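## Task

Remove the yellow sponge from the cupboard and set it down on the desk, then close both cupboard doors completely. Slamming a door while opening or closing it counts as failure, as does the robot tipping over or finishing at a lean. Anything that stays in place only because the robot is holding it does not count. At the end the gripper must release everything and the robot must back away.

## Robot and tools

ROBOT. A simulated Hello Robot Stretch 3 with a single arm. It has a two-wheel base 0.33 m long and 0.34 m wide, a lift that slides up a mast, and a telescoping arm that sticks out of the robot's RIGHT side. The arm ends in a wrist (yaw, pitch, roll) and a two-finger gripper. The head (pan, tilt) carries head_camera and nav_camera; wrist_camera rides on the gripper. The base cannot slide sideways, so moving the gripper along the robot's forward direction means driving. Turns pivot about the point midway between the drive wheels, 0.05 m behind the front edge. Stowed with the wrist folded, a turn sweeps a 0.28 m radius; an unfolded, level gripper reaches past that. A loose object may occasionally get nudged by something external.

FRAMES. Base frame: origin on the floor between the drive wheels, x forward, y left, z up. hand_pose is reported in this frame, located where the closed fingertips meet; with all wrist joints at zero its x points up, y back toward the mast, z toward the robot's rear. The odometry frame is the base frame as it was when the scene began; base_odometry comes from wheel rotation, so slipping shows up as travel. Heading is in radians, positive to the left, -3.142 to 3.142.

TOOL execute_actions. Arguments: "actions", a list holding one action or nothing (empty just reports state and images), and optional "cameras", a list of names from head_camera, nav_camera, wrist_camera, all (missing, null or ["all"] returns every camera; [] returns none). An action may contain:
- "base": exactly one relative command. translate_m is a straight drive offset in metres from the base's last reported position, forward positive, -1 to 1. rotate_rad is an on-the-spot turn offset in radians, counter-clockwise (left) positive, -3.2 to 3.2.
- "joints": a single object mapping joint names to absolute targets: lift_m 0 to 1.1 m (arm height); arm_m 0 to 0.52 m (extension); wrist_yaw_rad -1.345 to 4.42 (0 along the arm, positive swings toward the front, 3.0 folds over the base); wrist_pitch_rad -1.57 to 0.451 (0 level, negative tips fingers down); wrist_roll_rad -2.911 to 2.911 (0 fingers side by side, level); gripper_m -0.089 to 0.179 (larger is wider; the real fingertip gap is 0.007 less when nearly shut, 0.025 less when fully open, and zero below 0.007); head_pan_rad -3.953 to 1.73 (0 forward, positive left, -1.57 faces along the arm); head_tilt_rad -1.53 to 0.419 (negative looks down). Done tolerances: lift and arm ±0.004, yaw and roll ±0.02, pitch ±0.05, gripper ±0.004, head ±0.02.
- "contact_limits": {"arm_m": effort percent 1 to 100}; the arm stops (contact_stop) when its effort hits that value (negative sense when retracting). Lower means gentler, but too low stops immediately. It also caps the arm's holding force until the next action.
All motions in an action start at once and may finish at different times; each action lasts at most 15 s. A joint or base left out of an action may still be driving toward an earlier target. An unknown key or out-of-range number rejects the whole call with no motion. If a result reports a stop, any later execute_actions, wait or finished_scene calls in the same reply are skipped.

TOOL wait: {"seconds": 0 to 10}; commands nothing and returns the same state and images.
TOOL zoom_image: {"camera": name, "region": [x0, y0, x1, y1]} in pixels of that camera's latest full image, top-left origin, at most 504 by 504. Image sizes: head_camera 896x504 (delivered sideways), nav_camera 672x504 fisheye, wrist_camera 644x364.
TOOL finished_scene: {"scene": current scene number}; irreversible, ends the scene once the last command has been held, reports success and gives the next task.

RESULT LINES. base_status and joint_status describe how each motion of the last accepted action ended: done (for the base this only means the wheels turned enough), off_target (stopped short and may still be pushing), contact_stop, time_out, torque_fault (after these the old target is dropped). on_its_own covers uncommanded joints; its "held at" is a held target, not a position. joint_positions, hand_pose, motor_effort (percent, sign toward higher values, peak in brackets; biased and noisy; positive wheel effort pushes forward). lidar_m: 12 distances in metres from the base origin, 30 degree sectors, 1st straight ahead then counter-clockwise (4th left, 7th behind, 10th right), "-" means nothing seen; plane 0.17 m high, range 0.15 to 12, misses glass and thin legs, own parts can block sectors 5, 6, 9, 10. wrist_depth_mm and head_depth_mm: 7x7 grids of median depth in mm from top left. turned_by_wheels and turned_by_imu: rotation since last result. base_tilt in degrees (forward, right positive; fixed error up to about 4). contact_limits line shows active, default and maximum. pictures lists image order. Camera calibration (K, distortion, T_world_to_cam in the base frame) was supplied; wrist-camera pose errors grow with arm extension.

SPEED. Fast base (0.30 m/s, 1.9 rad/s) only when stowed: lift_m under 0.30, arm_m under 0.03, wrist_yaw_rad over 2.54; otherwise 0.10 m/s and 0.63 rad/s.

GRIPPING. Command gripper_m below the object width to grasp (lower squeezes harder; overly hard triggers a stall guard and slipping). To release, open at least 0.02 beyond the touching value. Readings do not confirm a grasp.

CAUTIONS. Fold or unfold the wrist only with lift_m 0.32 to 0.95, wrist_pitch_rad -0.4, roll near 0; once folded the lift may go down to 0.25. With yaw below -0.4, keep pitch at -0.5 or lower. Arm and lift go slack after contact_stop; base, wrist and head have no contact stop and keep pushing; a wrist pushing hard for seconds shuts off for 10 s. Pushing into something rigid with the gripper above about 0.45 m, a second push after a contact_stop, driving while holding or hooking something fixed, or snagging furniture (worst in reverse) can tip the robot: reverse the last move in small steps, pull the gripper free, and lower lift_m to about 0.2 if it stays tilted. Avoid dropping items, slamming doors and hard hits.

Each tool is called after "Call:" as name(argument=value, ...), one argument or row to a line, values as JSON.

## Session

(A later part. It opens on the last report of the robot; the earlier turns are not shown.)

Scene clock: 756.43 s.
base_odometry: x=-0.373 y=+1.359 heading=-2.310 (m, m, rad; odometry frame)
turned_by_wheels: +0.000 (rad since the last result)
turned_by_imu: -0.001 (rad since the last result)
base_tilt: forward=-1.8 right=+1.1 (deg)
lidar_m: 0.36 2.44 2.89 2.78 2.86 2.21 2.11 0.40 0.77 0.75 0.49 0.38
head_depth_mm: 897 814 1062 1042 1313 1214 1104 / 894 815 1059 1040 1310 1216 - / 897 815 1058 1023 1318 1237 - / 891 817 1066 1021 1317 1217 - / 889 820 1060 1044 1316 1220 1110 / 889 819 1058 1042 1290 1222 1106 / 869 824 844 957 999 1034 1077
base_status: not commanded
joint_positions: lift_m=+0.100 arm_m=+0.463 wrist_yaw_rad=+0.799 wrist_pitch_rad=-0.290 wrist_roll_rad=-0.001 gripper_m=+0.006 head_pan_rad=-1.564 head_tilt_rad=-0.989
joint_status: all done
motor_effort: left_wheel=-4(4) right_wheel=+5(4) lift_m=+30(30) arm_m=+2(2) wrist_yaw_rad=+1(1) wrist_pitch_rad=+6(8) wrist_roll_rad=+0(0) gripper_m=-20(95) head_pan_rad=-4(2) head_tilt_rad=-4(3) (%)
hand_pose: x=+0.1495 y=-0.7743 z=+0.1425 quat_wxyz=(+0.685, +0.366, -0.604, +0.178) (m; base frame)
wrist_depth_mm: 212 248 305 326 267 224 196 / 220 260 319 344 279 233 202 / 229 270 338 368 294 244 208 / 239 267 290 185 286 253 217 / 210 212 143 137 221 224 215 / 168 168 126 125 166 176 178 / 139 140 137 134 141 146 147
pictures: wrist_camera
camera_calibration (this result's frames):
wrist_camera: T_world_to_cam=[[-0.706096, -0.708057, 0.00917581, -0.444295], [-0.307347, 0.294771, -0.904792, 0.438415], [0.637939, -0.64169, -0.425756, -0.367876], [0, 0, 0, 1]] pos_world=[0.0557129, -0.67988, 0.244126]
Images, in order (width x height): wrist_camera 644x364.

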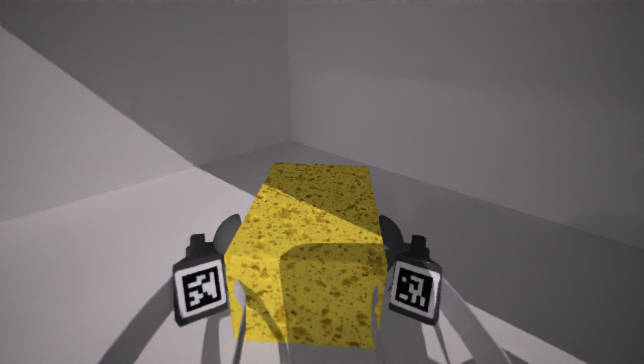

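Call:
execute_actions(
  actions=[
    {"joints": {"lift_m": 0.13, "arm_m": 0.2, "head_pan_rad": 0.6, "head_tilt_rad": -0.4}},
  ],
)

Scene clock: 824.07 s.
base_odometry: x=-0.373 y=+1.359 heading=-2.310 (m, m, rad; odometry frame)
turned_by_wheels: +0.000 (rad since the last result)
turned_by_imu: -0.001 (rad since the last result)
base_tilt: forward=-1.8 right=+1.1 (deg)
lidar_m: 0.36 2.45 2.89 2.77 2.86 2.21 2.11 0.40 0.77 0.50 0.49 0.38
head_depth_mm: 2299 2452 2607 2790 2224 1694 1369 / 2417 2614 2813 2970 2227 1693 1375 / 2586 2761 2918 2999 2211 1688 1372 / 2713 2907 3183 3167 2218 1699 1373 / 2870 3102 3504 3183 2222 1694 1373 / 3142 3286 3660 3205 2223 1699 1371 / 3140 3273 3482 3223 2225 1703 1368
base_status: not commanded
joint_positions: lift_m=+0.130 arm_m=+0.200 wrist_yaw_rad=+0.800 wrist_pitch_rad=-0.296 wrist_roll_rad=-0.001 gripper_m=+0.009 head_pan_rad=+0.593 head_tilt_rad=-0.409
joint_status: all done
motor_effort: left_wheel=-4(4) right_wheel=+5(5) lift_m=+50(53) arm_m=-2(2) wrist_yaw_rad=+0(0) wrist_pitch_rad=+9(9) wrist_roll_rad=+0(0) gripper_m=-19(18) head_pan_rad=+3(36) head_tilt_rad=+4(29) (%)
hand_pose: x=+0.1493 y=-0.5112 z=+0.1707 quat_wxyz=(+0.685, +0.368, -0.603, +0.176) (m; base frame)
wrist_depth_mm: 214 249 296 379 494 446 384 / 222 261 310 411 534 467 398 / 232 273 327 437 538 481 413 / 243 280 327 186 370 377 385 / 253 336 143 137 274 276 280 / 375 376 126 125 202 218 221 / 312 314 305 136 178 181 182
pictures: head_camera (sideways: a quarter turn clockwise sets it upright), nav_camera (sideways: a quarter turn counterclockwise sets it upright), wrist_camera
camera_calibration (this result's frames):
head_camera: T_world_to_cam=[[-0.380896, -0.227176, -0.896276, 1.19373], [-0.564238, 0.825042, 0.0306673, -0.0313669], [0.732498, 0.517394, -0.442436, 0.530836], [0, 0, 0, 1]] pos_world=[0.0481503, 0.0224133, 1.30573]
nav_camera: T_world_to_cam=[[0.335733, 0.224265, 0.914871, -1.15316], [0.567657, -0.82324, -0.00651146, 0.055487], [0.751698, 0.521519, -0.403694, 0.477674], [0, 0, 0, 1]] pos_world=[-0.00340853, 0.0551778, 1.24819]
wrist_camera: T_world_to_cam=[[-0.705222, -0.708927, 0.00923868, -0.258984], [-0.311099, 0.297712, -0.902544, 0.387943], [0.637087, -0.639368, -0.430499, -0.184856], [0, 0, 0, 1]] pos_world=[0.0558164, -0.417287, 0.272948]
Images, in order (width x height): head_camera 896x504, nav_camera 672x504, wrist_camera 644x364.

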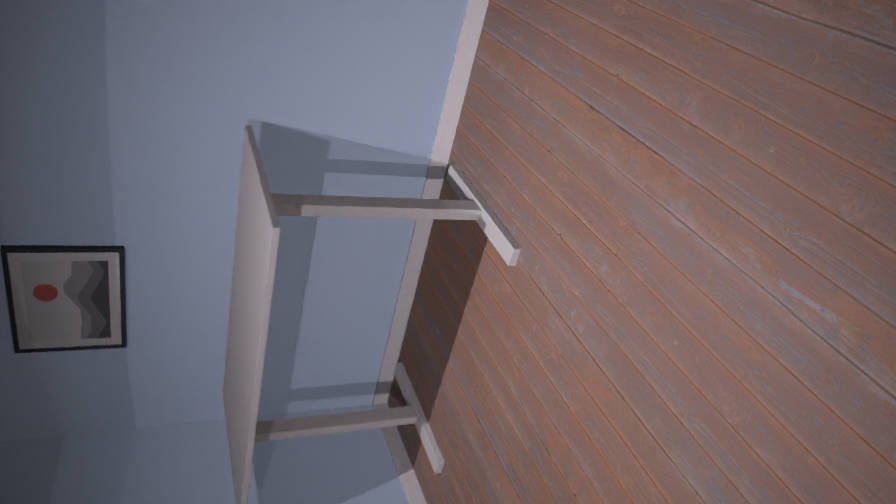

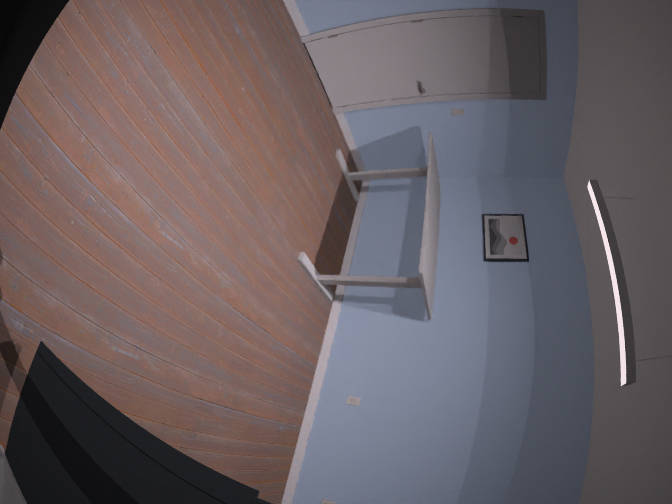

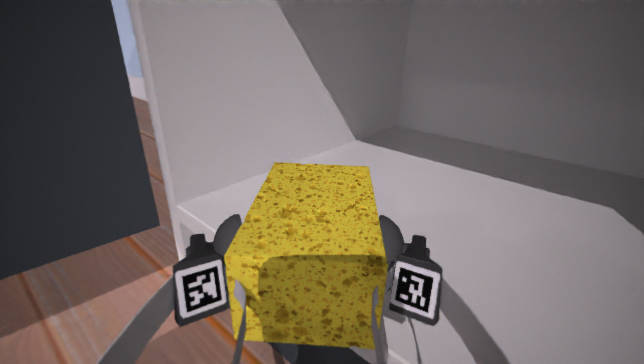

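Call:
execute_actions(
  actions=[
    {"joints": {"lift_m": 0.31, "arm_m": 0.0, "wrist_pitch_rad": -0.4}},
  ],
  cameras=[],
)

Call:
execute_actions(
  actions=[
    {"joints": {"wrist_yaw_rad": 2.7, "lift_m": 0.29, "head_pan_rad": -0.8, "head_tilt_rad": -0.9}},
  ],
)

Scene clock: 832.13 s.
base_odometry: x=-0.373 y=+1.359 heading=-2.310 (m, m, rad; odometry frame)
turned_by_wheels: +0.000 (rad since the last result)
turned_by_imu: -0.001 (rad since the last result)
base_tilt: forward=-1.8 right=+1.1 (deg)
lidar_m: 0.36 2.45 2.88 2.78 2.85 2.22 2.11 0.40 0.77 0.95 0.49 0.38
head_depth_mm: 2295 2436 2629 2789 2216 1698 1373 / 2442 2583 2803 2952 2210 1703 1365 / 2563 2741 2923 3026 2229 1695 1368 / 2736 2923 3207 3191 2220 1700 1374 / 2918 3146 3497 3182 2217 1696 1371 / 3153 3364 3702 3187 2208 1710 1366 / 3137 3252 3443 3189 2225 1679 1377
base_status: not commanded
joint_positions: lift_m=+0.310 arm_m=+0.000 wrist_yaw_rad=+0.800 wrist_pitch_rad=-0.415 wrist_roll_rad=-0.001 gripper_m=+0.009 head_pan_rad=+0.593 head_tilt_rad=-0.409
joint_status: all done
motor_effort: left_wheel=-4(4) right_wheel=+5(5) lift_m=+49(51) arm_m=-2(1) wrist_yaw_rad=-1(0) wrist_pitch_rad=+9(8) wrist_roll_rad=+0(0) gripper_m=-20(18) head_pan_rad=+2(1) head_tilt_rad=+3(3) (%)
hand_pose: x=+0.1398 y=-0.3020 z=+0.3231 quat_wxyz=(+0.695, +0.403, -0.580, +0.135) (m; base frame)
wrist_depth_mm: 225 255 305 381 517 611 525 / 235 271 330 413 605 646 556 / 248 289 355 455 701 684 586 / 260 306 368 186 628 644 601 / 275 328 143 137 496 506 508 / 294 338 126 125 419 414 418 / 309 441 456 136 466 374 358
pictures: none
No camera images: the call's "cameras" was empty. Leave "cameras" out to get every camera's image.

Scene clock: 834.07 s.
base_odometry: x=-0.373 y=+1.359 heading=-2.310 (m, m, rad; odometry frame)
turned_by_wheels: +0.000 (rad since the last result)
turned_by_imu: +0.000 (rad since the last result)
base_tilt: forward=-1.8 right=+1.1 (deg)
lidar_m: 0.36 2.45 2.89 2.77 2.86 2.21 2.11 0.40 0.77 0.95 0.49 0.38
head_depth_mm: 549 722 782 1040 1210 1191 1122 / 546 611 762 1018 1266 1227 1143 / 1046 537 664 870 1253 1251 1133 / 1196 482 579 729 979 1235 1121 / 1365 438 515 629 808 1132 1117 / 1519 416 463 553 689 901 1123 / 1734 1865 421 494 593 1227 1123
base_status: not commanded
joint_positions: lift_m=+0.290 arm_m=+0.000 wrist_yaw_rad=+2.698 wrist_pitch_rad=-0.415 wrist_roll_rad=-0.001 gripper_m=+0.009 head_pan_rad=-0.793 head_tilt_rad=-0.889
joint_status: all done
motor_effort: left_wheel=-3(3) right_wheel=+4(4) lift_m=+31(40) arm_m=-2(2) wrist_yaw_rad=+1(1) wrist_pitch_rad=+8(9) wrist_roll_rad=+0(0) gripper_m=-19(19) head_pan_rad=-4(37) head_tilt_rad=-4(23) (%)
hand_pose: x=+0.0753 y=+0.0578 z=+0.3037 quat_wxyz=(+0.295, +0.706, -0.010, +0.643) (m; base frame)
wrist_depth_mm: - - - - - - - / - - - - - - - / - - - - - - - / 791 795 809 185 843 839 877 / 628 631 143 137 661 663 684 / 539 529 126 125 516 546 551 / - - 138 136 451 462 468
pictures: head_camera (sideways: a quarter turn clockwise sets it upright), nav_camera (sideways: a quarter turn counterclockwise sets it upright), wrist_camera
camera_calibration (this result's frames):
head_camera: T_world_to_cam=[[-0.548698, 0.591598, -0.590713, 0.796469], [0.717508, 0.695884, 0.0304521, -0.038886], [0.429083, -0.407133, -0.806307, 1.00601], [0, 0, 0, 1]] pos_world=[0.0332602, -0.0345503, 1.28282]
nav_camera: T_world_to_cam=[[0.54664, -0.557, 0.625248, -0.776905], [-0.707586, -0.706544, -0.0107965, 0.0688391], [0.447779, -0.436516, -0.780351, 0.969517], [0, 0, 0, 1]] pos_world=[0.0392673, 0.0391105, 1.24307]
wrist_camera: T_world_to_cam=[[0.898411, -0.439027, 0.0105736, -0.0457608], [-0.226748, -0.484361, -0.844973, 0.336921], [0.376088, 0.756736, -0.534704, 0.253987], [0, 0, 0, 1]] pos_world=[0.0219869, -0.0491002, 0.420981]
Images, in order (width x height): head_camera 896x504, nav_camera 672x504, wrist_camera 644x364.

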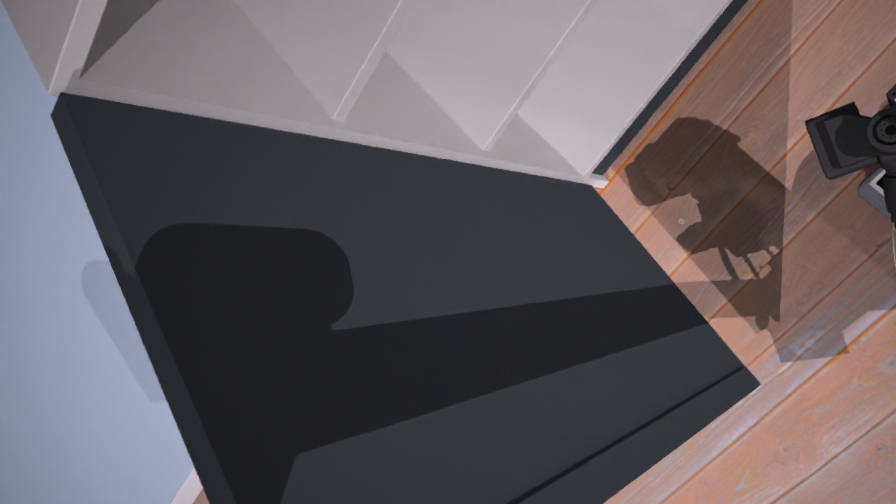

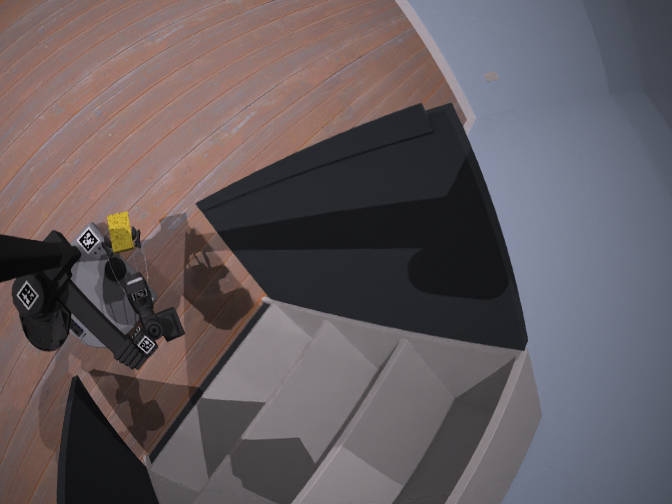

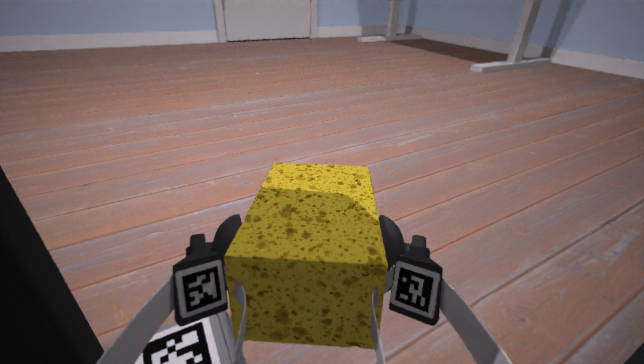

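Call:
execute_actions(
  actions=[
    {"base": {"rotate_rad": 0.92}, "joints": {"head_pan_rad": -1.5}},
  ],
  cameras=[],
)

Call:
execute_actions(
  actions=[
    {"base": {"translate_m": 0.36}},
  ],
  cameras=[],
)

Call:
execute_actions(
  actions=[
    {"base": {"rotate_rad": -0.893}, "joints": {"head_pan_rad": -1.2}},
  ],
  cameras=["head_camera", "nav_camera"],
)

Scene clock: 860.17 s.
base_odometry: x=-0.373 y=+1.359 heading=-1.390 (m, m, rad; odometry frame)
turned_by_wheels: +0.920 (rad since the last result)
turned_by_imu: +0.898 (rad since the last result)
base_tilt: forward=-1.8 right=+1.1 (deg)
lidar_m: 3.02 2.78 2.79 2.33 2.11 0.40 0.60 0.95 0.57 0.39 0.36 2.44
head_depth_mm: 1054 517 654 911 1226 1190 1118 / 1200 476 592 783 1150 1257 1132 / 1375 447 540 693 975 1253 1160 / 1593 428 497 624 841 1210 1121 / 1888 410 460 568 741 1067 1118 / 2319 2367 429 514 671 1250 1126 / 2460 2389 395 530 1425 1258 1118
base_status: done
joint_positions: lift_m=+0.290 arm_m=+0.000 wrist_yaw_rad=+2.698 wrist_pitch_rad=-0.415 wrist_roll_rad=-0.001 gripper_m=+0.009 head_pan_rad=-1.493 head_tilt_rad=-0.889
joint_status: all done
motor_effort: left_wheel=-4(12) right_wheel=+4(12) lift_m=+30(31) arm_m=-2(2) wrist_yaw_rad=+1(1) wrist_pitch_rad=+9(9) wrist_roll_rad=+0(0) gripper_m=-19(20) head_pan_rad=-4(33) head_tilt_rad=-3(4) (%)
hand_pose: x=+0.0752 y=+0.0578 z=+0.3037 quat_wxyz=(+0.295, +0.706, -0.010, +0.644) (m; base frame)
wrist_depth_mm: - - - - - - - / - - - - - - - / - - - - - - - / 786 795 809 186 847 840 868 / 639 627 143 137 663 665 673 / 535 522 126 125 511 551 555 / - - 139 136 450 466 469
pictures: none
No camera images: the call's "cameras" was empty. Leave "cameras" out to get every camera's image.

Scene clock: 863.10 s.
base_odometry: x=-0.308 y=+1.004 heading=-1.390 (m, m, rad; odometry frame)
turned_by_wheels: +0.000 (rad since the last result)
turned_by_imu: +0.001 (rad since the last result)
base_tilt: forward=-1.8 right=+1.2 (deg)
lidar_m: 2.73 2.50 2.51 2.58 2.34 0.72 0.79 0.94 0.35 1.54 2.41 2.12
head_depth_mm: 1405 1572 1785 1634 676 1189 1118 / 1575 1782 1892 1650 1417 1210 1137 / 1784 2036 1946 1652 1431 1250 1164 / 2069 2270 1951 1642 1425 1257 1117 / 2415 2416 1950 1637 1420 1257 1122 / 2393 2388 1943 1638 1430 1254 1123 / 2235 2393 1953 1643 1427 1248 1127
base_status: done
joint_positions: lift_m=+0.290 arm_m=+0.000 wrist_yaw_rad=+2.698 wrist_pitch_rad=-0.415 wrist_roll_rad=-0.001 gripper_m=+0.009 head_pan_rad=-1.493 head_tilt_rad=-0.889
joint_status: not commanded
motor_effort: left_wheel=-3(11) right_wheel=+4(14) lift_m=+31(31) arm_m=-2(2) wrist_yaw_rad=+1(1) wrist_pitch_rad=+9(9) wrist_roll_rad=+1(0) gripper_m=-18(19) head_pan_rad=-3(3) head_tilt_rad=-3(3) (%)
hand_pose: x=+0.0751 y=+0.0578 z=+0.3036 quat_wxyz=(+0.295, +0.706, -0.009, +0.643) (m; base frame)
wrist_depth_mm: - - - - - - - / - - - - - - - / - - - - - - - / 788 788 804 185 843 858 874 / 631 638 143 137 656 662 669 / 531 526 126 125 513 551 555 / - - 138 136 455 465 466
pictures: none
No camera images: the call's "cameras" was empty. Leave "cameras" out to get every camera's image.

Scene clock: 864.77 s.
base_odometry: x=-0.308 y=+1.004 heading=-2.283 (m, m, rad; odometry frame)
turned_by_wheels: -0.893 (rad since the last result)
turned_by_imu: -0.873 (rad since the last result)
base_tilt: forward=-1.8 right=+1.0 (deg)
lidar_m: 2.40 2.12 2.58 2.50 2.58 2.42 2.34 0.72 1.11 0.49 0.35 1.77
head_depth_mm: 828 926 1254 1421 1366 1255 1111 / 552 669 981 1415 1420 1258 1150 / 1136 462 592 823 1348 1251 - / 1220 407 437 573 791 1216 1129 / 1270 1509 1812 1643 1421 1255 1123 / 1327 1588 1838 1643 1427 1252 1119 / 1391 1680 1892 1651 1423 1256 1119
base_status: done
joint_positions: lift_m=+0.290 arm_m=+0.000 wrist_yaw_rad=+2.698 wrist_pitch_rad=-0.415 wrist_roll_rad=-0.001 gripper_m=+0.009 head_pan_rad=-1.207 head_tilt_rad=-0.889
joint_status: all done
motor_effort: left_wheel=+4(14) right_wheel=-3(9) lift_m=+30(31) arm_m=-2(2) wrist_yaw_rad=+0(0) wrist_pitch_rad=+9(9) wrist_roll_rad=+0(0) gripper_m=-19(19) head_pan_rad=+3(19) head_tilt_rad=-4(4) (%)
hand_pose: x=+0.0751 y=+0.0578 z=+0.3036 quat_wxyz=(+0.295, +0.706, -0.009, +0.643) (m; base frame)
wrist_depth_mm: - - - - - - - / - - - - - - - / - - - - - - - / 804 785 813 186 849 856 863 / 629 630 143 137 655 667 666 / 541 520 126 125 514 547 546 / - - 139 136 453 465 473
pictures: head_camera (sideways: a quarter turn clockwise sets it upright), nav_camera (sideways: a quarter turn counterclockwise sets it upright)
camera_calibration (this result's frames):
head_camera: T_world_to_cam=[[-0.264372, 0.762819, -0.590096, 0.793931], [0.936904, 0.348258, 0.0304461, -0.0402164], [0.228731, -0.544815, -0.806759, 1.00782], [0, 0, 0, 1]] pos_world=[0.0170536, -0.0425458, 1.28279]
nav_camera: T_world_to_cam=[[0.276422, -0.730343, 0.624651, -0.774479], [-0.932106, -0.362024, -0.0108015, 0.0702152], [0.234028, -0.579256, -0.780829, 0.971442], [0, 0, 0, 1]] pos_world=[0.0521868, 0.0224973, 1.24307]
Images, in order (width x height): head_camera 896x504, nav_camera 672x504.

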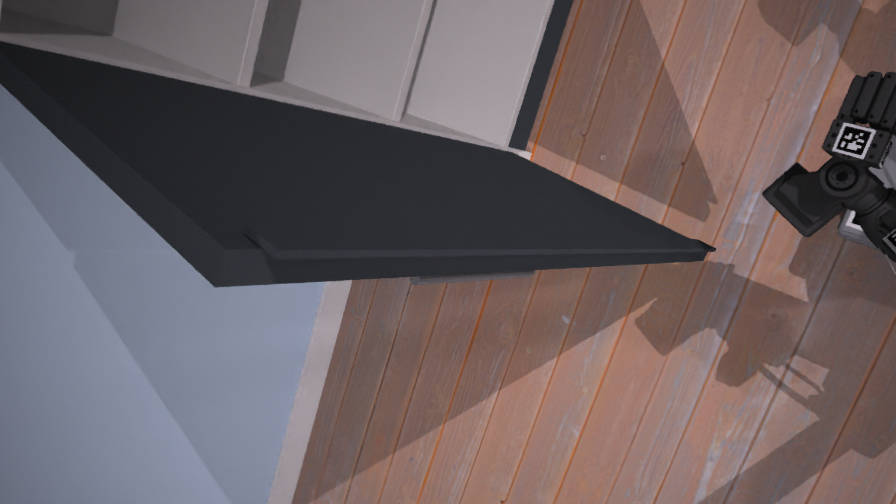

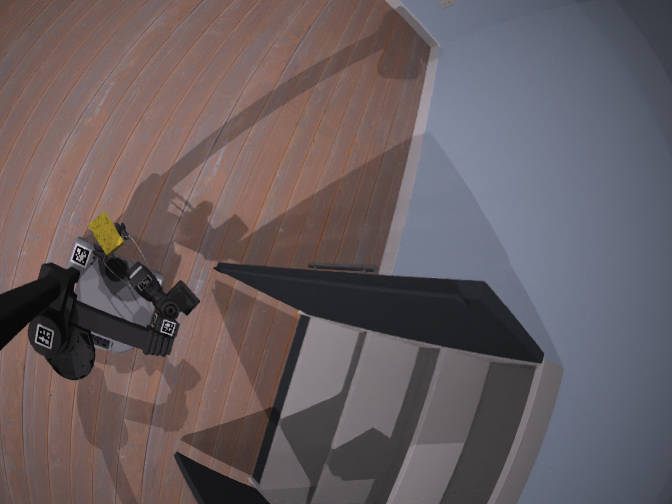

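Call:
execute_actions(
  actions=[
    {"base": {"translate_m": 0.25}},
  ],
  cameras=[],
)

Call:
execute_actions(
  actions=[
    {"base": {"rotate_rad": 0.175}, "joints": {"arm_m": 0.32, "head_pan_rad": -2.0, "head_tilt_rad": -0.9}},
  ],
  cameras=["head_camera", "nav_camera"],
)

Scene clock: 875.47 s.
base_odometry: x=-0.472 y=+0.815 heading=-2.283 (m, m, rad; odometry frame)
turned_by_wheels: +0.000 (rad since the last result)
turned_by_imu: +0.000 (rad since the last result)
base_tilt: forward=-1.8 right=+1.1 (deg)
lidar_m: 2.15 1.90 2.58 2.49 2.59 2.68 2.59 0.94 0.35 0.36 1.29 1.76
head_depth_mm: 1085 1257 1475 1609 707 1197 1122 / 1125 1311 1551 1647 1415 1208 1146 / 1166 1369 1636 1647 1429 1252 - / 1223 1430 1733 1630 1422 1258 1129 / 1270 1511 1800 1646 1431 1258 1120 / 1336 1585 1848 1644 1426 1258 1121 / 1387 1676 1912 1641 1418 1252 1120
base_status: done
joint_positions: lift_m=+0.290 arm_m=+0.000 wrist_yaw_rad=+2.698 wrist_pitch_rad=-0.416 wrist_roll_rad=-0.001 gripper_m=+0.009 head_pan_rad=-1.207 head_tilt_rad=-0.889
joint_status: not commanded
motor_effort: left_wheel=+4(17) right_wheel=-3(7) lift_m=+31(31) arm_m=-2(2) wrist_yaw_rad=+0(1) wrist_pitch_rad=+9(9) wrist_roll_rad=+0(0) gripper_m=-19(19) head_pan_rad=+2(3) head_tilt_rad=-3(4) (%)
hand_pose: x=+0.0751 y=+0.0578 z=+0.3035 quat_wxyz=(+0.295, +0.706, -0.009, +0.643) (m; base frame)
wrist_depth_mm: - - - - - - - / - - - - - - - / - - - - - - - / 798 791 788 186 845 858 874 / 634 632 143 137 653 667 679 / 542 530 126 125 508 553 555 / - - 138 136 451 468 466
pictures: none
No camera images: the call's "cameras" was empty. Leave "cameras" out to get every camera's image.

Scene clock: 879.03 s.
base_odometry: x=-0.472 y=+0.815 heading=-2.108 (m, m, rad; odometry frame)
turned_by_wheels: +0.175 (rad since the last result)
turned_by_imu: +0.170 (rad since the last result)
base_tilt: forward=-1.8 right=+1.1 (deg)
lidar_m: 2.16 1.89 2.48 2.50 2.76 2.60 0.94 0.96 0.35 1.25 1.38 2.17
head_depth_mm: 1182 1059 1324 1561 1417 1248 1119 / 1154 1057 1322 1545 1420 1255 1146 / 1139 990 1219 1507 1421 1256 - / 1071 435 475 594 768 1192 1157 / 934 1236 1542 1652 1429 1254 1121 / 1107 1299 1549 1638 1447 1255 1071 / 1090 1261 1492 1653 1427 1249 1119
base_status: done
joint_positions: lift_m=+0.290 arm_m=+0.320 wrist_yaw_rad=+2.698 wrist_pitch_rad=-0.416 wrist_roll_rad=-0.001 gripper_m=+0.009 head_pan_rad=-1.993 head_tilt_rad=-0.890
joint_status: all done
motor_effort: left_wheel=-4(12) right_wheel=+5(10) lift_m=+30(30) arm_m=+2(2) wrist_yaw_rad=+1(1) wrist_pitch_rad=+9(9) wrist_roll_rad=+0(0) gripper_m=-19(20) head_pan_rad=-3(33) head_tilt_rad=-5(2) (%)
hand_pose: x=+0.0751 y=-0.2617 z=+0.3035 quat_wxyz=(+0.295, +0.706, -0.009, +0.643) (m; base frame)
wrist_depth_mm: - - - - - - - / - - - - - - - / - - - - - - - / 826 - 815 185 840 852 893 / - - 143 136 650 668 687 / - - 126 125 513 548 553 / - - 284 137 457 465 469
pictures: head_camera (sideways: a quarter turn clockwise sets it upright), nav_camera (sideways: a quarter turn counterclockwise sets it upright)
camera_calibration (this result's frames):
head_camera: T_world_to_cam=[[0.3529, 0.726249, -0.589936, 0.789956], [0.908517, -0.416738, 0.0304445, -0.0400412], [-0.223738, -0.54671, -0.806876, 1.01073], [0, 0, 0, 1]] pos_world=[-0.0162582, -0.037814, 1.28278]
nav_camera: T_world_to_cam=[[-0.321411, -0.711829, 0.624496, -0.77063], [-0.914867, 0.403611, -0.0108029, 0.0701118], [-0.244364, -0.574803, -0.780953, 0.974522], [0, 0, 0, 1]] pos_world=[0.0545919, -0.0166961, 1.24307]
Images, in order (width x height): head_camera 896x504, nav_camera 672x504.

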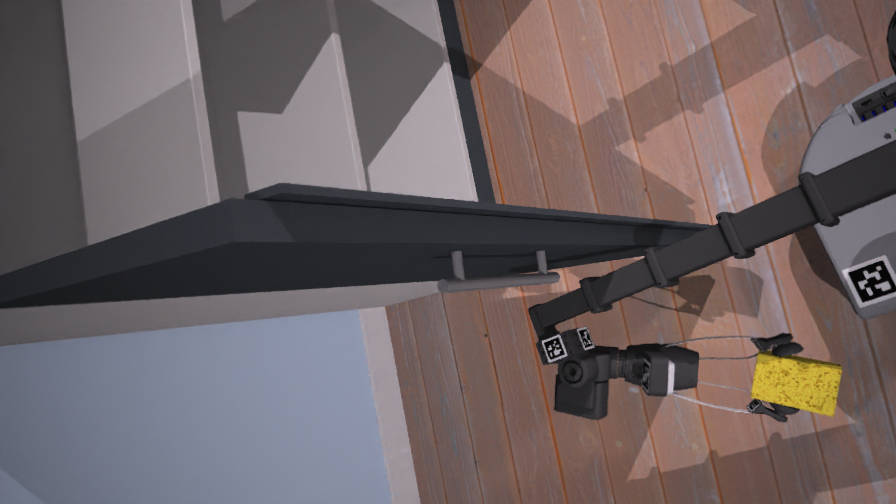

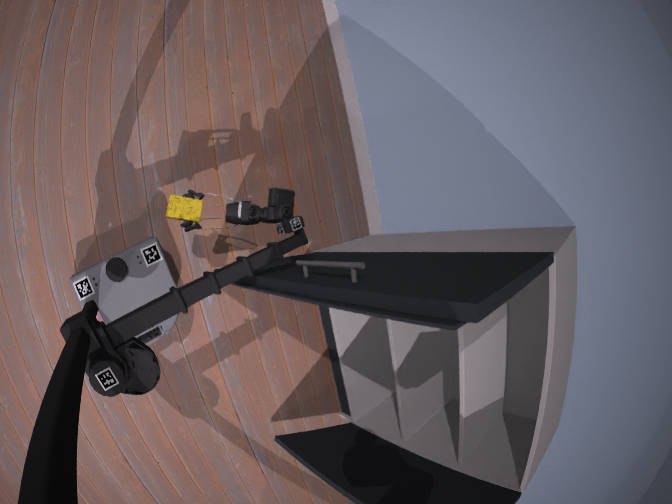

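Call:
execute_actions(
  actions=[
    {"base": {"translate_m": -0.22}},
  ],
  cameras=["head_camera"],
)

Scene clock: 887.00 s.
base_odometry: x=-0.359 y=+1.004 heading=-2.108 (m, m, rad; odometry frame)
turned_by_wheels: +0.000 (rad since the last result)
turned_by_imu: -0.001 (rad since the last result)
base_tilt: forward=-1.8 right=+1.1 (deg)
lidar_m: 2.37 2.11 2.55 2.54 2.80 2.39 2.38 0.73 0.36 0.49 1.34 2.10
head_depth_mm: 1146 1021 1328 1549 1418 1257 1121 / 1136 1024 1286 1535 1418 1249 1146 / 1112 959 439 585 1369 1239 - / 1093 419 477 598 791 1200 1156 / 1064 463 579 774 1163 1258 1121 / 630 559 739 1139 1417 1260 1068 / 566 712 1443 1626 1427 1250 1115
base_status: done
joint_positions: lift_m=+0.290 arm_m=+0.320 wrist_yaw_rad=+2.699 wrist_pitch_rad=-0.416 wrist_roll_rad=-0.001 gripper_m=+0.009 head_pan_rad=-1.993 head_tilt_rad=-0.890
joint_status: not commanded
motor_effort: left_wheel=-3(11) right_wheel=+4(11) lift_m=+30(31) arm_m=+2(3) wrist_yaw_rad=+0(1) wrist_pitch_rad=+9(10) wrist_roll_rad=+0(1) gripper_m=-20(19) head_pan_rad=-4(4) head_tilt_rad=-4(3) (%)
hand_pose: x=+0.0750 y=-0.2618 z=+0.3034 quat_wxyz=(+0.295, +0.706, -0.009, +0.643) (m; base frame)
wrist_depth_mm: - - - - - - - / - - - - - - - / - - - - - - - / 836 - 802 185 829 854 868 / - - 143 137 665 672 670 / - - 126 125 514 551 556 / - - 283 136 453 465 470
pictures: head_camera (sideways: a quarter turn clockwise sets it upright)
camera_calibration (this result's frames):
head_camera: T_world_to_cam=[[0.353083, 0.726212, -0.589871, 0.789871], [0.908422, -0.416945, 0.0304438, -0.0400398], [-0.223835, -0.546601, -0.806923, 1.01079], [0, 0, 0, 1]] pos_world=[-0.0162661, -0.0378076, 1.28277]
Images, in order (width x height): head_camera 896x504.

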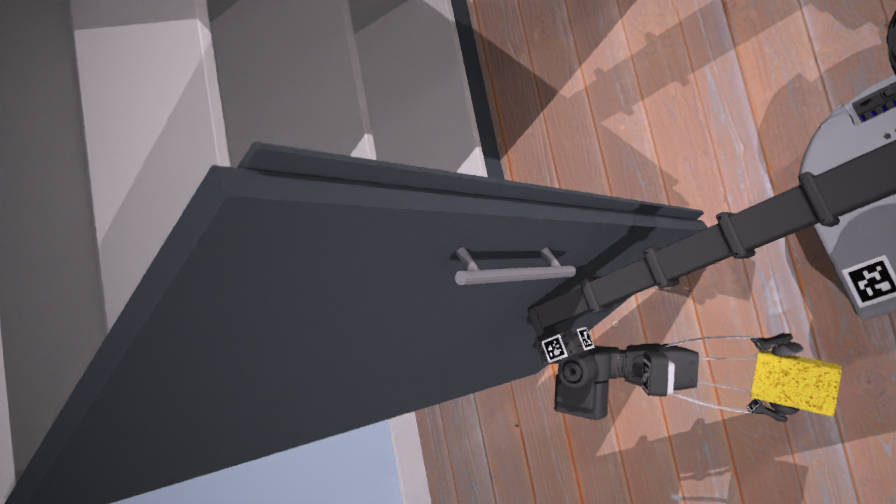

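Call:
execute_actions(
  actions=[
    {"base": {"translate_m": -0.22}, "joints": {"arm_m": 0.39, "head_pan_rad": -1.8}},
  ],
  cameras=["head_camera"],
)

Scene clock: 895.07 s.
base_odometry: x=-0.247 y=+1.193 heading=-2.108 (m, m, rad; odometry frame)
turned_by_wheels: +0.000 (rad since the last result)
turned_by_imu: -0.001 (rad since the last result)
base_tilt: forward=-1.8 right=+1.1 (deg)
lidar_m: 2.34 2.32 2.59 2.57 2.65 2.17 2.16 0.53 0.55 0.56 1.30 2.05
head_depth_mm: 1061 955 1250 1443 1424 1254 1117 / 1025 875 1227 1413 1420 1251 1133 / 612 556 669 857 1347 1279 - / 529 582 701 858 1215 1253 1159 / 546 608 742 934 1353 1233 1120 / 562 638 787 1021 1363 1251 1119 / 576 672 836 1580 1420 1250 1126
base_status: done
joint_positions: lift_m=+0.290 arm_m=+0.390 wrist_yaw_rad=+2.699 wrist_pitch_rad=-0.416 wrist_roll_rad=-0.001 gripper_m=+0.009 head_pan_rad=-1.807 head_tilt_rad=-0.890
joint_status: all done
motor_effort: left_wheel=-3(8) right_wheel=+4(6) lift_m=+31(31) arm_m=+3(5) wrist_yaw_rad=+0(1) wrist_pitch_rad=+9(9) wrist_roll_rad=+0(1) gripper_m=-19(20) head_pan_rad=+2(17) head_tilt_rad=-3(3) (%)
hand_pose: x=+0.0750 y=-0.3317 z=+0.3034 quat_wxyz=(+0.295, +0.706, -0.009, +0.643) (m; base frame)
wrist_depth_mm: - - - - - - - / - - - - - - - / - - - - - - - / - - 807 185 821 842 868 / - - 143 136 656 667 667 / - - 127 125 511 551 558 / - - 425 136 453 465 468
pictures: head_camera (sideways: a quarter turn clockwise sets it upright)
camera_calibration (this result's frames):
head_camera: T_world_to_cam=[[0.212597, 0.779009, -0.589871, 0.790728], [0.969889, -0.241637, 0.0304438, -0.0404148], [-0.118819, -0.578582, -0.806923, 1.01015], [0, 0, 0, 1]] pos_world=[-0.00888334, -0.0412936, 1.28277]
Images, in order (width x height): head_camera 896x504.

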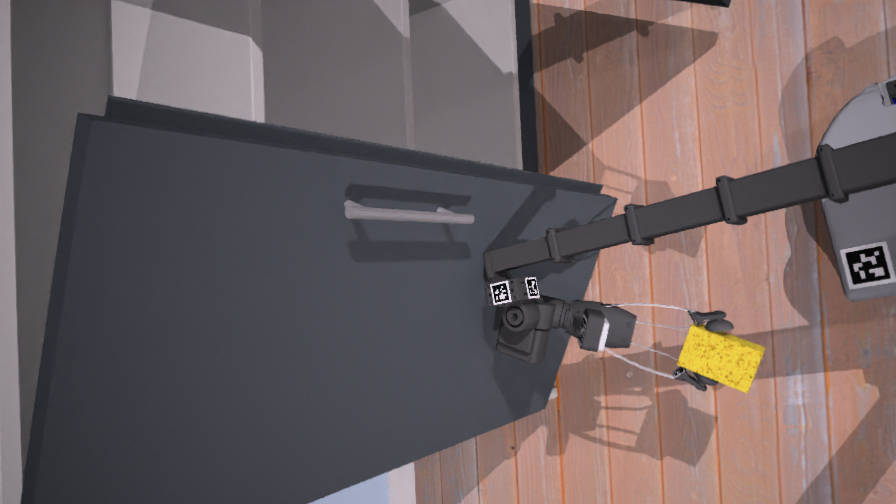

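Call:
execute_actions(
  actions=[
    {"base": {"translate_m": -0.1}, "joints": {"arm_m": 0.445}},
  ],
  cameras=["head_camera"],
)

Scene clock: 908.57 s.
base_odometry: x=-0.195 y=+1.279 heading=-2.108 (m, m, rad; odometry frame)
turned_by_wheels: +0.000 (rad since the last result)
turned_by_imu: -0.001 (rad since the last result)
base_tilt: forward=-1.8 right=+1.1 (deg)
lidar_m: 2.42 2.42 2.61 2.60 2.53 2.07 2.06 0.44 0.63 0.63 0.75 2.01
head_depth_mm: 1042 956 1215 1337 1366 1164 1120 / 1044 955 1223 1426 1389 1252 1137 / 1007 927 1226 1421 1396 1267 - / 567 649 783 985 1372 1256 1153 / 569 655 794 965 1351 1218 1113 / 575 662 801 1017 1345 1232 1123 / 581 668 814 1034 1403 1252 1120
base_status: done
joint_positions: lift_m=+0.290 arm_m=+0.445 wrist_yaw_rad=+2.702 wrist_pitch_rad=-0.416 wrist_roll_rad=-0.001 gripper_m=+0.009 head_pan_rad=-1.807 head_tilt_rad=-0.890
joint_status: all done
motor_effort: left_wheel=-2(9) right_wheel=+3(7) lift_m=+31(31) arm_m=+3(3) wrist_yaw_rad=-3(3) wrist_pitch_rad=+9(9) wrist_roll_rad=+0(0) gripper_m=-19(18) head_pan_rad=+3(3) head_tilt_rad=-4(4) (%)
hand_pose: x=+0.0743 y=-0.3864 z=+0.3034 quat_wxyz=(+0.294, +0.706, -0.008, +0.644) (m; base frame)
wrist_depth_mm: - - - - - - - / - - - - - - - / - - - - - - - / - - 818 185 846 859 873 / - - 142 136 658 668 670 / - - 126 125 513 548 556 / - 425 436 137 455 464 469
pictures: head_camera (sideways: a quarter turn clockwise sets it upright)
camera_calibration (this result's frames):
head_camera: T_world_to_cam=[[0.212568, 0.779016, -0.589871, 0.790728], [0.969898, -0.241601, 0.0304438, -0.0404148], [-0.118797, -0.578587, -0.806923, 1.01015], [0, 0, 0, 1]] pos_world=[-0.0088818, -0.0412941, 1.28277]
Images, in order (width x height): head_camera 896x504.

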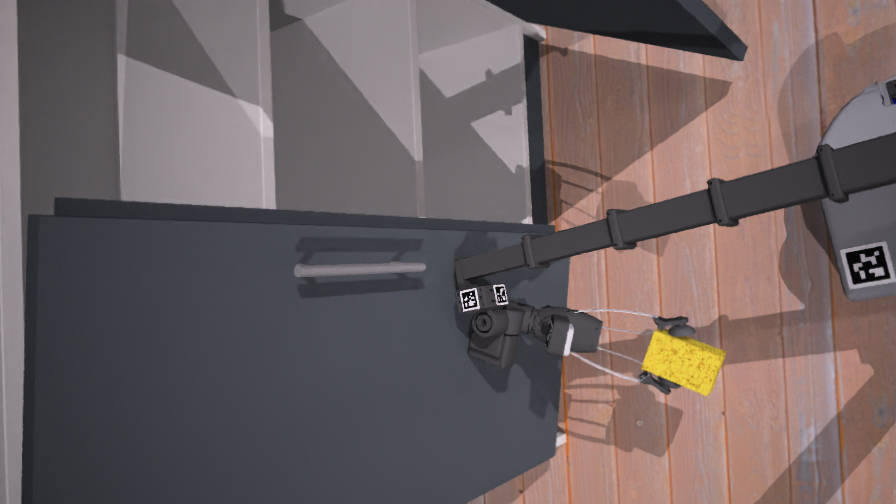

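Call:
execute_actions(
  actions=[
    {"joints": {"arm_m": 0.475}, "contact_limits": {"arm_m": 10}},
  ],
  cameras=[],
)

Call:
execute_actions(
  actions=[
    {"joints": {"arm_m": 0.505}, "contact_limits": {"arm_m": 10}},
  ],
  cameras=["head_camera"],
)

Scene clock: 916.57 s.
base_odometry: x=-0.195 y=+1.279 heading=-2.108 (m, m, rad; odometry frame)
turned_by_wheels: +0.000 (rad since the last result)
turned_by_imu: -0.001 (rad since the last result)
base_tilt: forward=-1.8 right=+1.1 (deg)
lidar_m: 2.41 2.42 2.61 2.59 2.53 2.07 2.06 0.44 0.68 0.68 0.76 2.01
head_depth_mm: 1045 957 1222 1340 1370 1165 1121 / 1040 955 1223 1420 1388 1255 1138 / 1015 934 1220 1423 1400 1279 - / 597 703 844 1051 1369 1254 1157 / 597 698 846 1006 1366 1236 1119 / 594 696 842 1055 1372 1231 1120 / 593 695 836 1045 1399 1257 1123
base_status: not commanded
joint_positions: lift_m=+0.290 arm_m=+0.475 wrist_yaw_rad=+2.702 wrist_pitch_rad=-0.416 wrist_roll_rad=-0.001 gripper_m=+0.009 head_pan_rad=-1.807 head_tilt_rad=-0.890
joint_status: all done
motor_effort: left_wheel=-2(3) right_wheel=+3(3) lift_m=+31(31) arm_m=+2(2) wrist_yaw_rad=-2(2) wrist_pitch_rad=+10(9) wrist_roll_rad=+0(1) gripper_m=-20(20) head_pan_rad=+3(2) head_tilt_rad=-2(4) (%)
contact_limits: arm_m 10 (drawing in: default 17, maximum 29; extending or still: default 25, maximum 40)
hand_pose: x=+0.0743 y=-0.4164 z=+0.3034 quat_wxyz=(+0.294, +0.706, -0.008, +0.644) (m; base frame)
wrist_depth_mm: - - - - - - - / - - - - - - - / - - - - - - - / - - 810 186 842 854 876 / - - 143 137 659 665 672 / - - 127 125 507 548 551 / 420 441 435 137 456 461 466
pictures: none
No camera images: the call's "cameras" was empty. Leave "cameras" out to get every camera's image.

Scene clock: 917.37 s.
base_odometry: x=-0.195 y=+1.279 heading=-2.108 (m, m, rad; odometry frame)
turned_by_wheels: +0.000 (rad since the last result)
turned_by_imu: +0.000 (rad since the last result)
base_tilt: forward=-1.8 right=+1.2 (deg)
lidar_m: 2.42 2.42 2.61 2.59 2.54 2.08 2.06 0.44 0.69 0.69 0.76 2.01
head_depth_mm: 1041 954 1219 1340 1367 1159 1116 / 1037 953 1223 1424 1384 1247 1139 / 1009 953 1225 1422 1398 1271 - / 608 713 861 1071 1369 1251 1154 / 604 708 855 1030 1369 1240 1119 / 600 703 848 1061 1377 1231 1122 / 598 701 844 1049 1404 1262 1123
base_status: not commanded
joint_positions: lift_m=+0.290 arm_m=+0.481 wrist_yaw_rad=+2.709 wrist_pitch_rad=-0.416 wrist_roll_rad=-0.001 gripper_m=+0.009 head_pan_rad=-1.807 head_tilt_rad=-0.890
joint_status: arm_m contact_stop (moved +0.007 of +0.030)
on_its_own: arm_m is slack since a contact_stop, until your next command for it (your +0.505 is given up)
motor_effort: left_wheel=-2(10) right_wheel=+2(16) lift_m=+30(32) arm_m=+1(10) wrist_yaw_rad=-8(13) wrist_pitch_rad=+9(9) wrist_roll_rad=+0(0) gripper_m=-20(19) head_pan_rad=+2(1) head_tilt_rad=-3(3) (%)
contact_limits: arm_m 10 (drawing in: default 17, maximum 29; extending or still: default 25, maximum 40)
hand_pose: x=+0.0729 y=-0.4225 z=+0.3033 quat_wxyz=(+0.292, +0.706, -0.005, +0.645) (m; base frame)
wrist_depth_mm: - - - - - - - / - - - - - - - / - - - - - - - / - - 806 185 826 883 857 / - - 139 137 654 665 665 / - - 126 124 511 556 561 / 432 437 439 136 451 467 469
pictures: head_camera (sideways: a quarter turn clockwise sets it upright)
camera_calibration (this result's frames):
head_camera: T_world_to_cam=[[0.212471, 0.779287, -0.589548, 0.790308], [0.969942, -0.241424, 0.0304407, -0.0404109], [-0.118609, -0.578296, -0.807159, 1.01046], [0, 0, 0, 1]] pos_world=[-0.00887197, -0.0412896, 1.28276]
Images, in order (width x height): head_camera 896x504.

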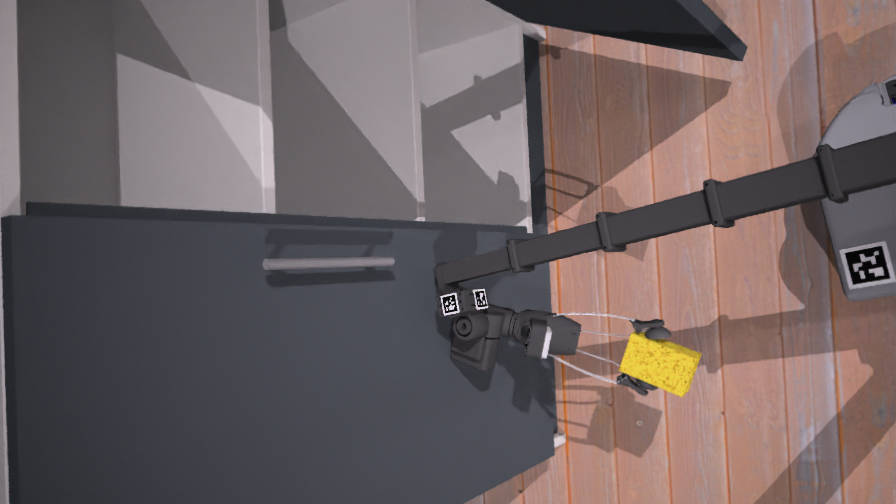

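Call:
execute_actions(
  actions=[
    {"base": {"rotate_rad": -0.276}, "joints": {"arm_m": 0.3}},
  ],
  cameras=[],
)

Call:
execute_actions(
  actions=[
    {"base": {"translate_m": -0.13}, "joints": {"arm_m": 0.0, "head_pan_rad": -1.9}},
  ],
  cameras=["head_camera"],
)

Scene clock: 964.27 s.
base_odometry: x=-0.195 y=+1.279 heading=-2.384 (m, m, rad; odometry frame)
turned_by_wheels: -0.276 (rad since the last result)
turned_by_imu: -0.271 (rad since the last result)
base_tilt: forward=-1.8 right=+1.1 (deg)
lidar_m: 2.68 2.41 2.76 2.59 2.64 2.21 2.06 0.45 0.44 0.69 0.70 1.50
head_depth_mm: 748 762 728 696 1344 1251 1122 / 896 950 1103 1169 1083 1212 1136 / 1078 984 1260 1476 1422 1273 - / 1082 954 1256 1456 1390 1251 1158 / 1046 957 1226 1190 1359 1233 1084 / 981 731 837 1018 1343 1262 1102 / 579 670 792 961 1241 1258 1119
base_status: done
joint_positions: lift_m=+0.290 arm_m=+0.300 wrist_yaw_rad=+2.702 wrist_pitch_rad=-0.416 wrist_roll_rad=-0.001 gripper_m=+0.009 head_pan_rad=-1.807 head_tilt_rad=-0.890
joint_status: all done
motor_effort: left_wheel=+3(11) right_wheel=-2(14) lift_m=+32(32) arm_m=-2(2) wrist_yaw_rad=-2(7) wrist_pitch_rad=+9(9) wrist_roll_rad=+0(0) gripper_m=-19(19) head_pan_rad=+2(2) head_tilt_rad=-3(2) (%)
hand_pose: x=+0.0744 y=-0.2420 z=+0.3033 quat_wxyz=(+0.294, +0.706, -0.008, +0.644) (m; base frame)
wrist_depth_mm: - - - - - - - / - - - - - - - / - - - - - - - / 823 904 790 186 826 850 866 / - - 143 137 652 661 673 / - - 126 125 508 550 556 / - - 281 136 453 467 469
pictures: none
No camera images: the call's "cameras" was empty. Leave "cameras" out to get every camera's image.

Scene clock: 967.70 s.
base_odometry: x=-0.101 y=+1.368 heading=-2.384 (m, m, rad; odometry frame)
turned_by_wheels: +0.000 (rad since the last result)
turned_by_imu: +0.000 (rad since the last result)
base_tilt: forward=-1.8 right=+1.1 (deg)
lidar_m: 2.81 2.53 2.75 2.58 2.62 2.08 1.93 1.87 0.37 0.71 0.71 1.51
head_depth_mm: 1350 1619 1895 1644 1417 1249 1120 / 1255 435 1792 1605 1418 1249 1141 / 580 588 595 603 1033 1230 - / 846 929 1167 1418 1431 1251 - / 1057 960 1248 1416 1395 1250 1108 / 1045 960 1229 1391 1369 1259 1121 / 997 960 1193 1070 1230 1256 1119
base_status: done
joint_positions: lift_m=+0.290 arm_m=+0.000 wrist_yaw_rad=+2.702 wrist_pitch_rad=-0.416 wrist_roll_rad=-0.001 gripper_m=+0.009 head_pan_rad=-1.893 head_tilt_rad=-0.890
joint_status: all done
motor_effort: left_wheel=+4(7) right_wheel=-3(8) lift_m=+32(31) arm_m=-2(3) wrist_yaw_rad=-2(2) wrist_pitch_rad=+9(9) wrist_roll_rad=+0(0) gripper_m=-19(19) head_pan_rad=-3(12) head_tilt_rad=-2(4) (%)
hand_pose: x=+0.0744 y=+0.0580 z=+0.3033 quat_wxyz=(+0.294, +0.706, -0.008, +0.644) (m; base frame)
wrist_depth_mm: - - - - - - - / - - - - - - - / - - - - - - - / 776 800 798 186 829 835 870 / 627 627 143 137 654 661 679 / - 520 126 125 512 552 555 / - - 139 136 452 467 465
pictures: head_camera (sideways: a quarter turn clockwise sets it upright)
camera_calibration (this result's frames):
head_camera: T_world_to_cam=[[0.278767, 0.758104, -0.589548, 0.789903], [0.945559, -0.324024, 0.0304407, -0.0402622], [-0.167951, -0.565938, -0.807159, 1.01076], [0, 0, 0, 1]] pos_world=[-0.0123708, -0.0398475, 1.28276]
Images, in order (width x height): head_camera 896x504.

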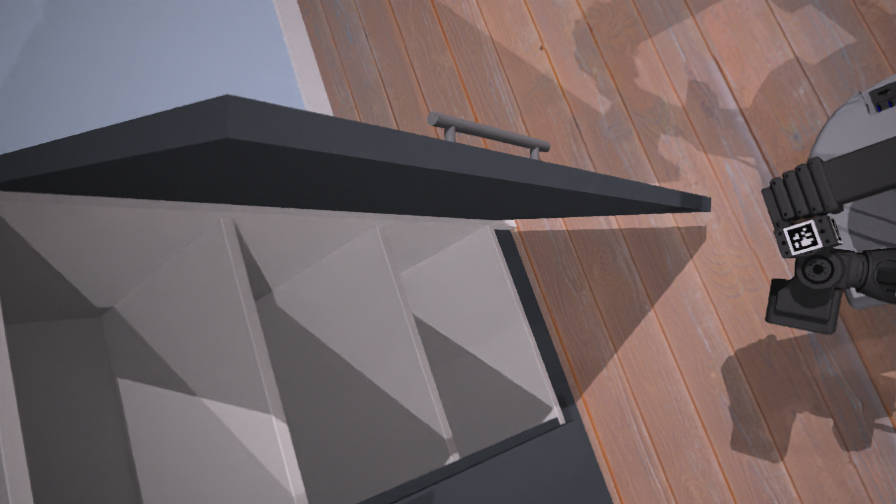

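Call:
execute_actions(
  actions=[
    {"base": {"translate_m": -0.35}, "joints": {"head_pan_rad": -1.2}},
  ],
  cameras=[],
)

Call:
execute_actions(
  actions=[
    {"joints": {"arm_m": 0.32}},
  ],
  cameras=["head_camera"],
)

Scene clock: 978.60 s.
base_odometry: x=+0.153 y=+1.609 heading=-2.384 (m, m, rad; odometry frame)
turned_by_wheels: +0.000 (rad since the last result)
turned_by_imu: -0.002 (rad since the last result)
base_tilt: forward=-1.8 right=+1.1 (deg)
lidar_m: 3.14 2.84 2.73 2.55 2.54 1.70 1.59 1.61 1.30 0.45 0.36 0.96
head_depth_mm: 549 665 1421 1609 1416 1246 1122 / 1002 525 692 1010 1399 1259 1154 / 1082 440 541 712 1067 1255 - / 1099 406 445 558 725 1193 1130 / 1120 988 1173 1424 1425 1255 1117 / 801 891 1046 1353 1429 1249 1127 / 742 874 1096 1435 1426 1256 1120
base_status: done
joint_positions: lift_m=+0.290 arm_m=+0.000 wrist_yaw_rad=+2.702 wrist_pitch_rad=-0.416 wrist_roll_rad=-0.001 gripper_m=+0.009 head_pan_rad=-1.207 head_tilt_rad=-0.890
joint_status: all done
motor_effort: left_wheel=+4(10) right_wheel=-3(11) lift_m=+31(31) arm_m=-2(2) wrist_yaw_rad=-2(2) wrist_pitch_rad=+10(9) wrist_roll_rad=+0(0) gripper_m=-19(19) head_pan_rad=+2(31) head_tilt_rad=-3(2) (%)
hand_pose: x=+0.0744 y=+0.0580 z=+0.3033 quat_wxyz=(+0.294, +0.706, -0.008, +0.644) (m; base frame)
wrist_depth_mm: - - - - - - - / - - - - - - - / - - - - - - - / 779 784 816 186 841 852 876 / 629 622 143 137 662 661 674 / - 527 126 125 518 537 556 / - - 139 136 454 461 470
pictures: none
No camera images: the call's "cameras" was empty. Leave "cameras" out to get every camera's image.

Scene clock: 982.17 s.
base_odometry: x=+0.153 y=+1.609 heading=-2.384 (m, m, rad; odometry frame)
turned_by_wheels: +0.000 (rad since the last result)
turned_by_imu: +0.000 (rad since the last result)
base_tilt: forward=-1.8 right=+1.1 (deg)
lidar_m: 3.14 2.83 2.73 2.53 2.54 1.71 1.59 1.61 1.30 0.45 0.35 0.96
head_depth_mm: 549 666 1412 1608 1444 1239 1118 / 997 526 693 1009 1404 1253 1135 / 1081 439 540 710 1053 1246 1137 / 1100 406 445 559 726 995 1129 / 1123 990 1181 1430 1427 1258 1123 / 801 891 1044 1348 1418 1251 1121 / 741 877 1096 1433 1422 1257 1119
base_status: not commanded
joint_positions: lift_m=+0.290 arm_m=+0.320 wrist_yaw_rad=+2.702 wrist_pitch_rad=-0.416 wrist_roll_rad=-0.001 gripper_m=+0.009 head_pan_rad=-1.207 head_tilt_rad=-0.890
joint_status: all done
motor_effort: left_wheel=+4(4) right_wheel=-3(3) lift_m=+31(32) arm_m=+3(2) wrist_yaw_rad=-2(2) wrist_pitch_rad=+10(9) wrist_roll_rad=+1(0) gripper_m=-20(19) head_pan_rad=+2(1) head_tilt_rad=-4(3) (%)
hand_pose: x=+0.0744 y=-0.2615 z=+0.3033 quat_wxyz=(+0.294, +0.706, -0.008, +0.644) (m; base frame)
wrist_depth_mm: - - - - - - - / - - - - - - - / - - - - - - 107 / 833 - 800 186 833 844 108 / - - 143 137 650 643 109 / - - 126 125 509 155 110 / - - 283 136 452 148 112
pictures: head_camera (sideways: a quarter turn clockwise sets it upright)
camera_calibration (this result's frames):
head_camera: T_world_to_cam=[[-0.264755, 0.763111, -0.589548, 0.793219], [0.936802, 0.348533, 0.0304407, -0.0402088], [0.228707, -0.544231, -0.807159, 1.00834], [0, 0, 0, 1]] pos_world=[0.0170623, -0.0425302, 1.28276]
Images, in order (width x height): head_camera 896x504.

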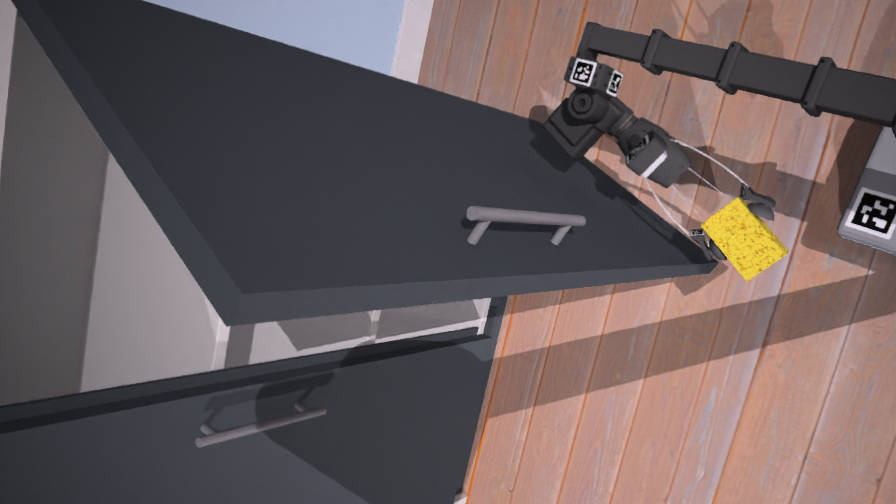

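Call:
execute_actions(
  actions=[
    {"base": {"translate_m": 0.2}, "joints": {"wrist_yaw_rad": 3.1, "head_pan_rad": -1.4}},
  ],
  cameras=["head_camera"],
)

Scene clock: 994.43 s.
base_odometry: x=+0.008 y=+1.471 heading=-2.384 (m, m, rad; odometry frame)
turned_by_wheels: +0.000 (rad since the last result)
turned_by_imu: -0.001 (rad since the last result)
base_tilt: forward=-1.9 right=+1.2 (deg)
lidar_m: 2.96 2.66 2.74 2.56 2.60 1.92 1.79 1.81 1.27 0.46 0.45 0.93
head_depth_mm: 554 638 822 1594 1420 1246 1123 / 533 576 723 971 1356 1250 1117 / 1002 525 642 832 1085 1232 1123 / 1031 482 581 714 975 1259 1122 / 1064 455 569 1081 1367 1254 1119 / 676 762 920 1168 1400 1262 1122 / 652 769 935 1190 1427 1255 1123
base_status: done
joint_positions: lift_m=+0.290 arm_m=+0.320 wrist_yaw_rad=+3.098 wrist_pitch_rad=-0.416 wrist_roll_rad=-0.001 gripper_m=+0.009 head_pan_rad=-1.393 head_tilt_rad=-0.890
joint_status: all done
motor_effort: left_wheel=+2(11) right_wheel=-1(35) lift_m=+32(31) arm_m=+2(3) wrist_yaw_rad=+1(4) wrist_pitch_rad=+9(9) wrist_roll_rad=+0(1) gripper_m=-20(20) head_pan_rad=-3(16) head_tilt_rad=-3(3) (%)
hand_pose: x=-0.0114 y=-0.2403 z=+0.3033 quat_wxyz=(+0.162, +0.694, +0.131, +0.689) (m; base frame)
wrist_depth_mm: - - - - - - - / - - - - - - - / - - - - - - - / 793 837 - 185 837 854 861 / 618 - 135 137 662 661 671 / 523 - 126 125 511 551 550 / 443 - - 134 450 468 469
pictures: head_camera (sideways: a quarter turn clockwise sets it upright)
camera_calibration (this result's frames):
head_camera: T_world_to_cam=[[-0.118518, 0.799033, -0.589491, 0.792253], [0.985216, 0.168592, 0.0304401, -0.0405034], [0.123706, -0.577168, -0.807201, 1.00903], [0, 0, 0, 1]] pos_world=[0.00897743, -0.0438246, 1.28275]
Images, in order (width x height): head_camera 896x504.

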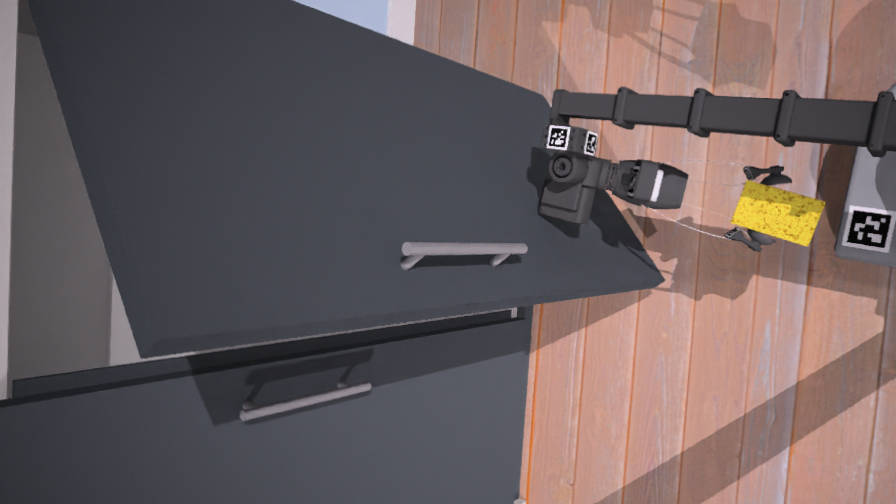

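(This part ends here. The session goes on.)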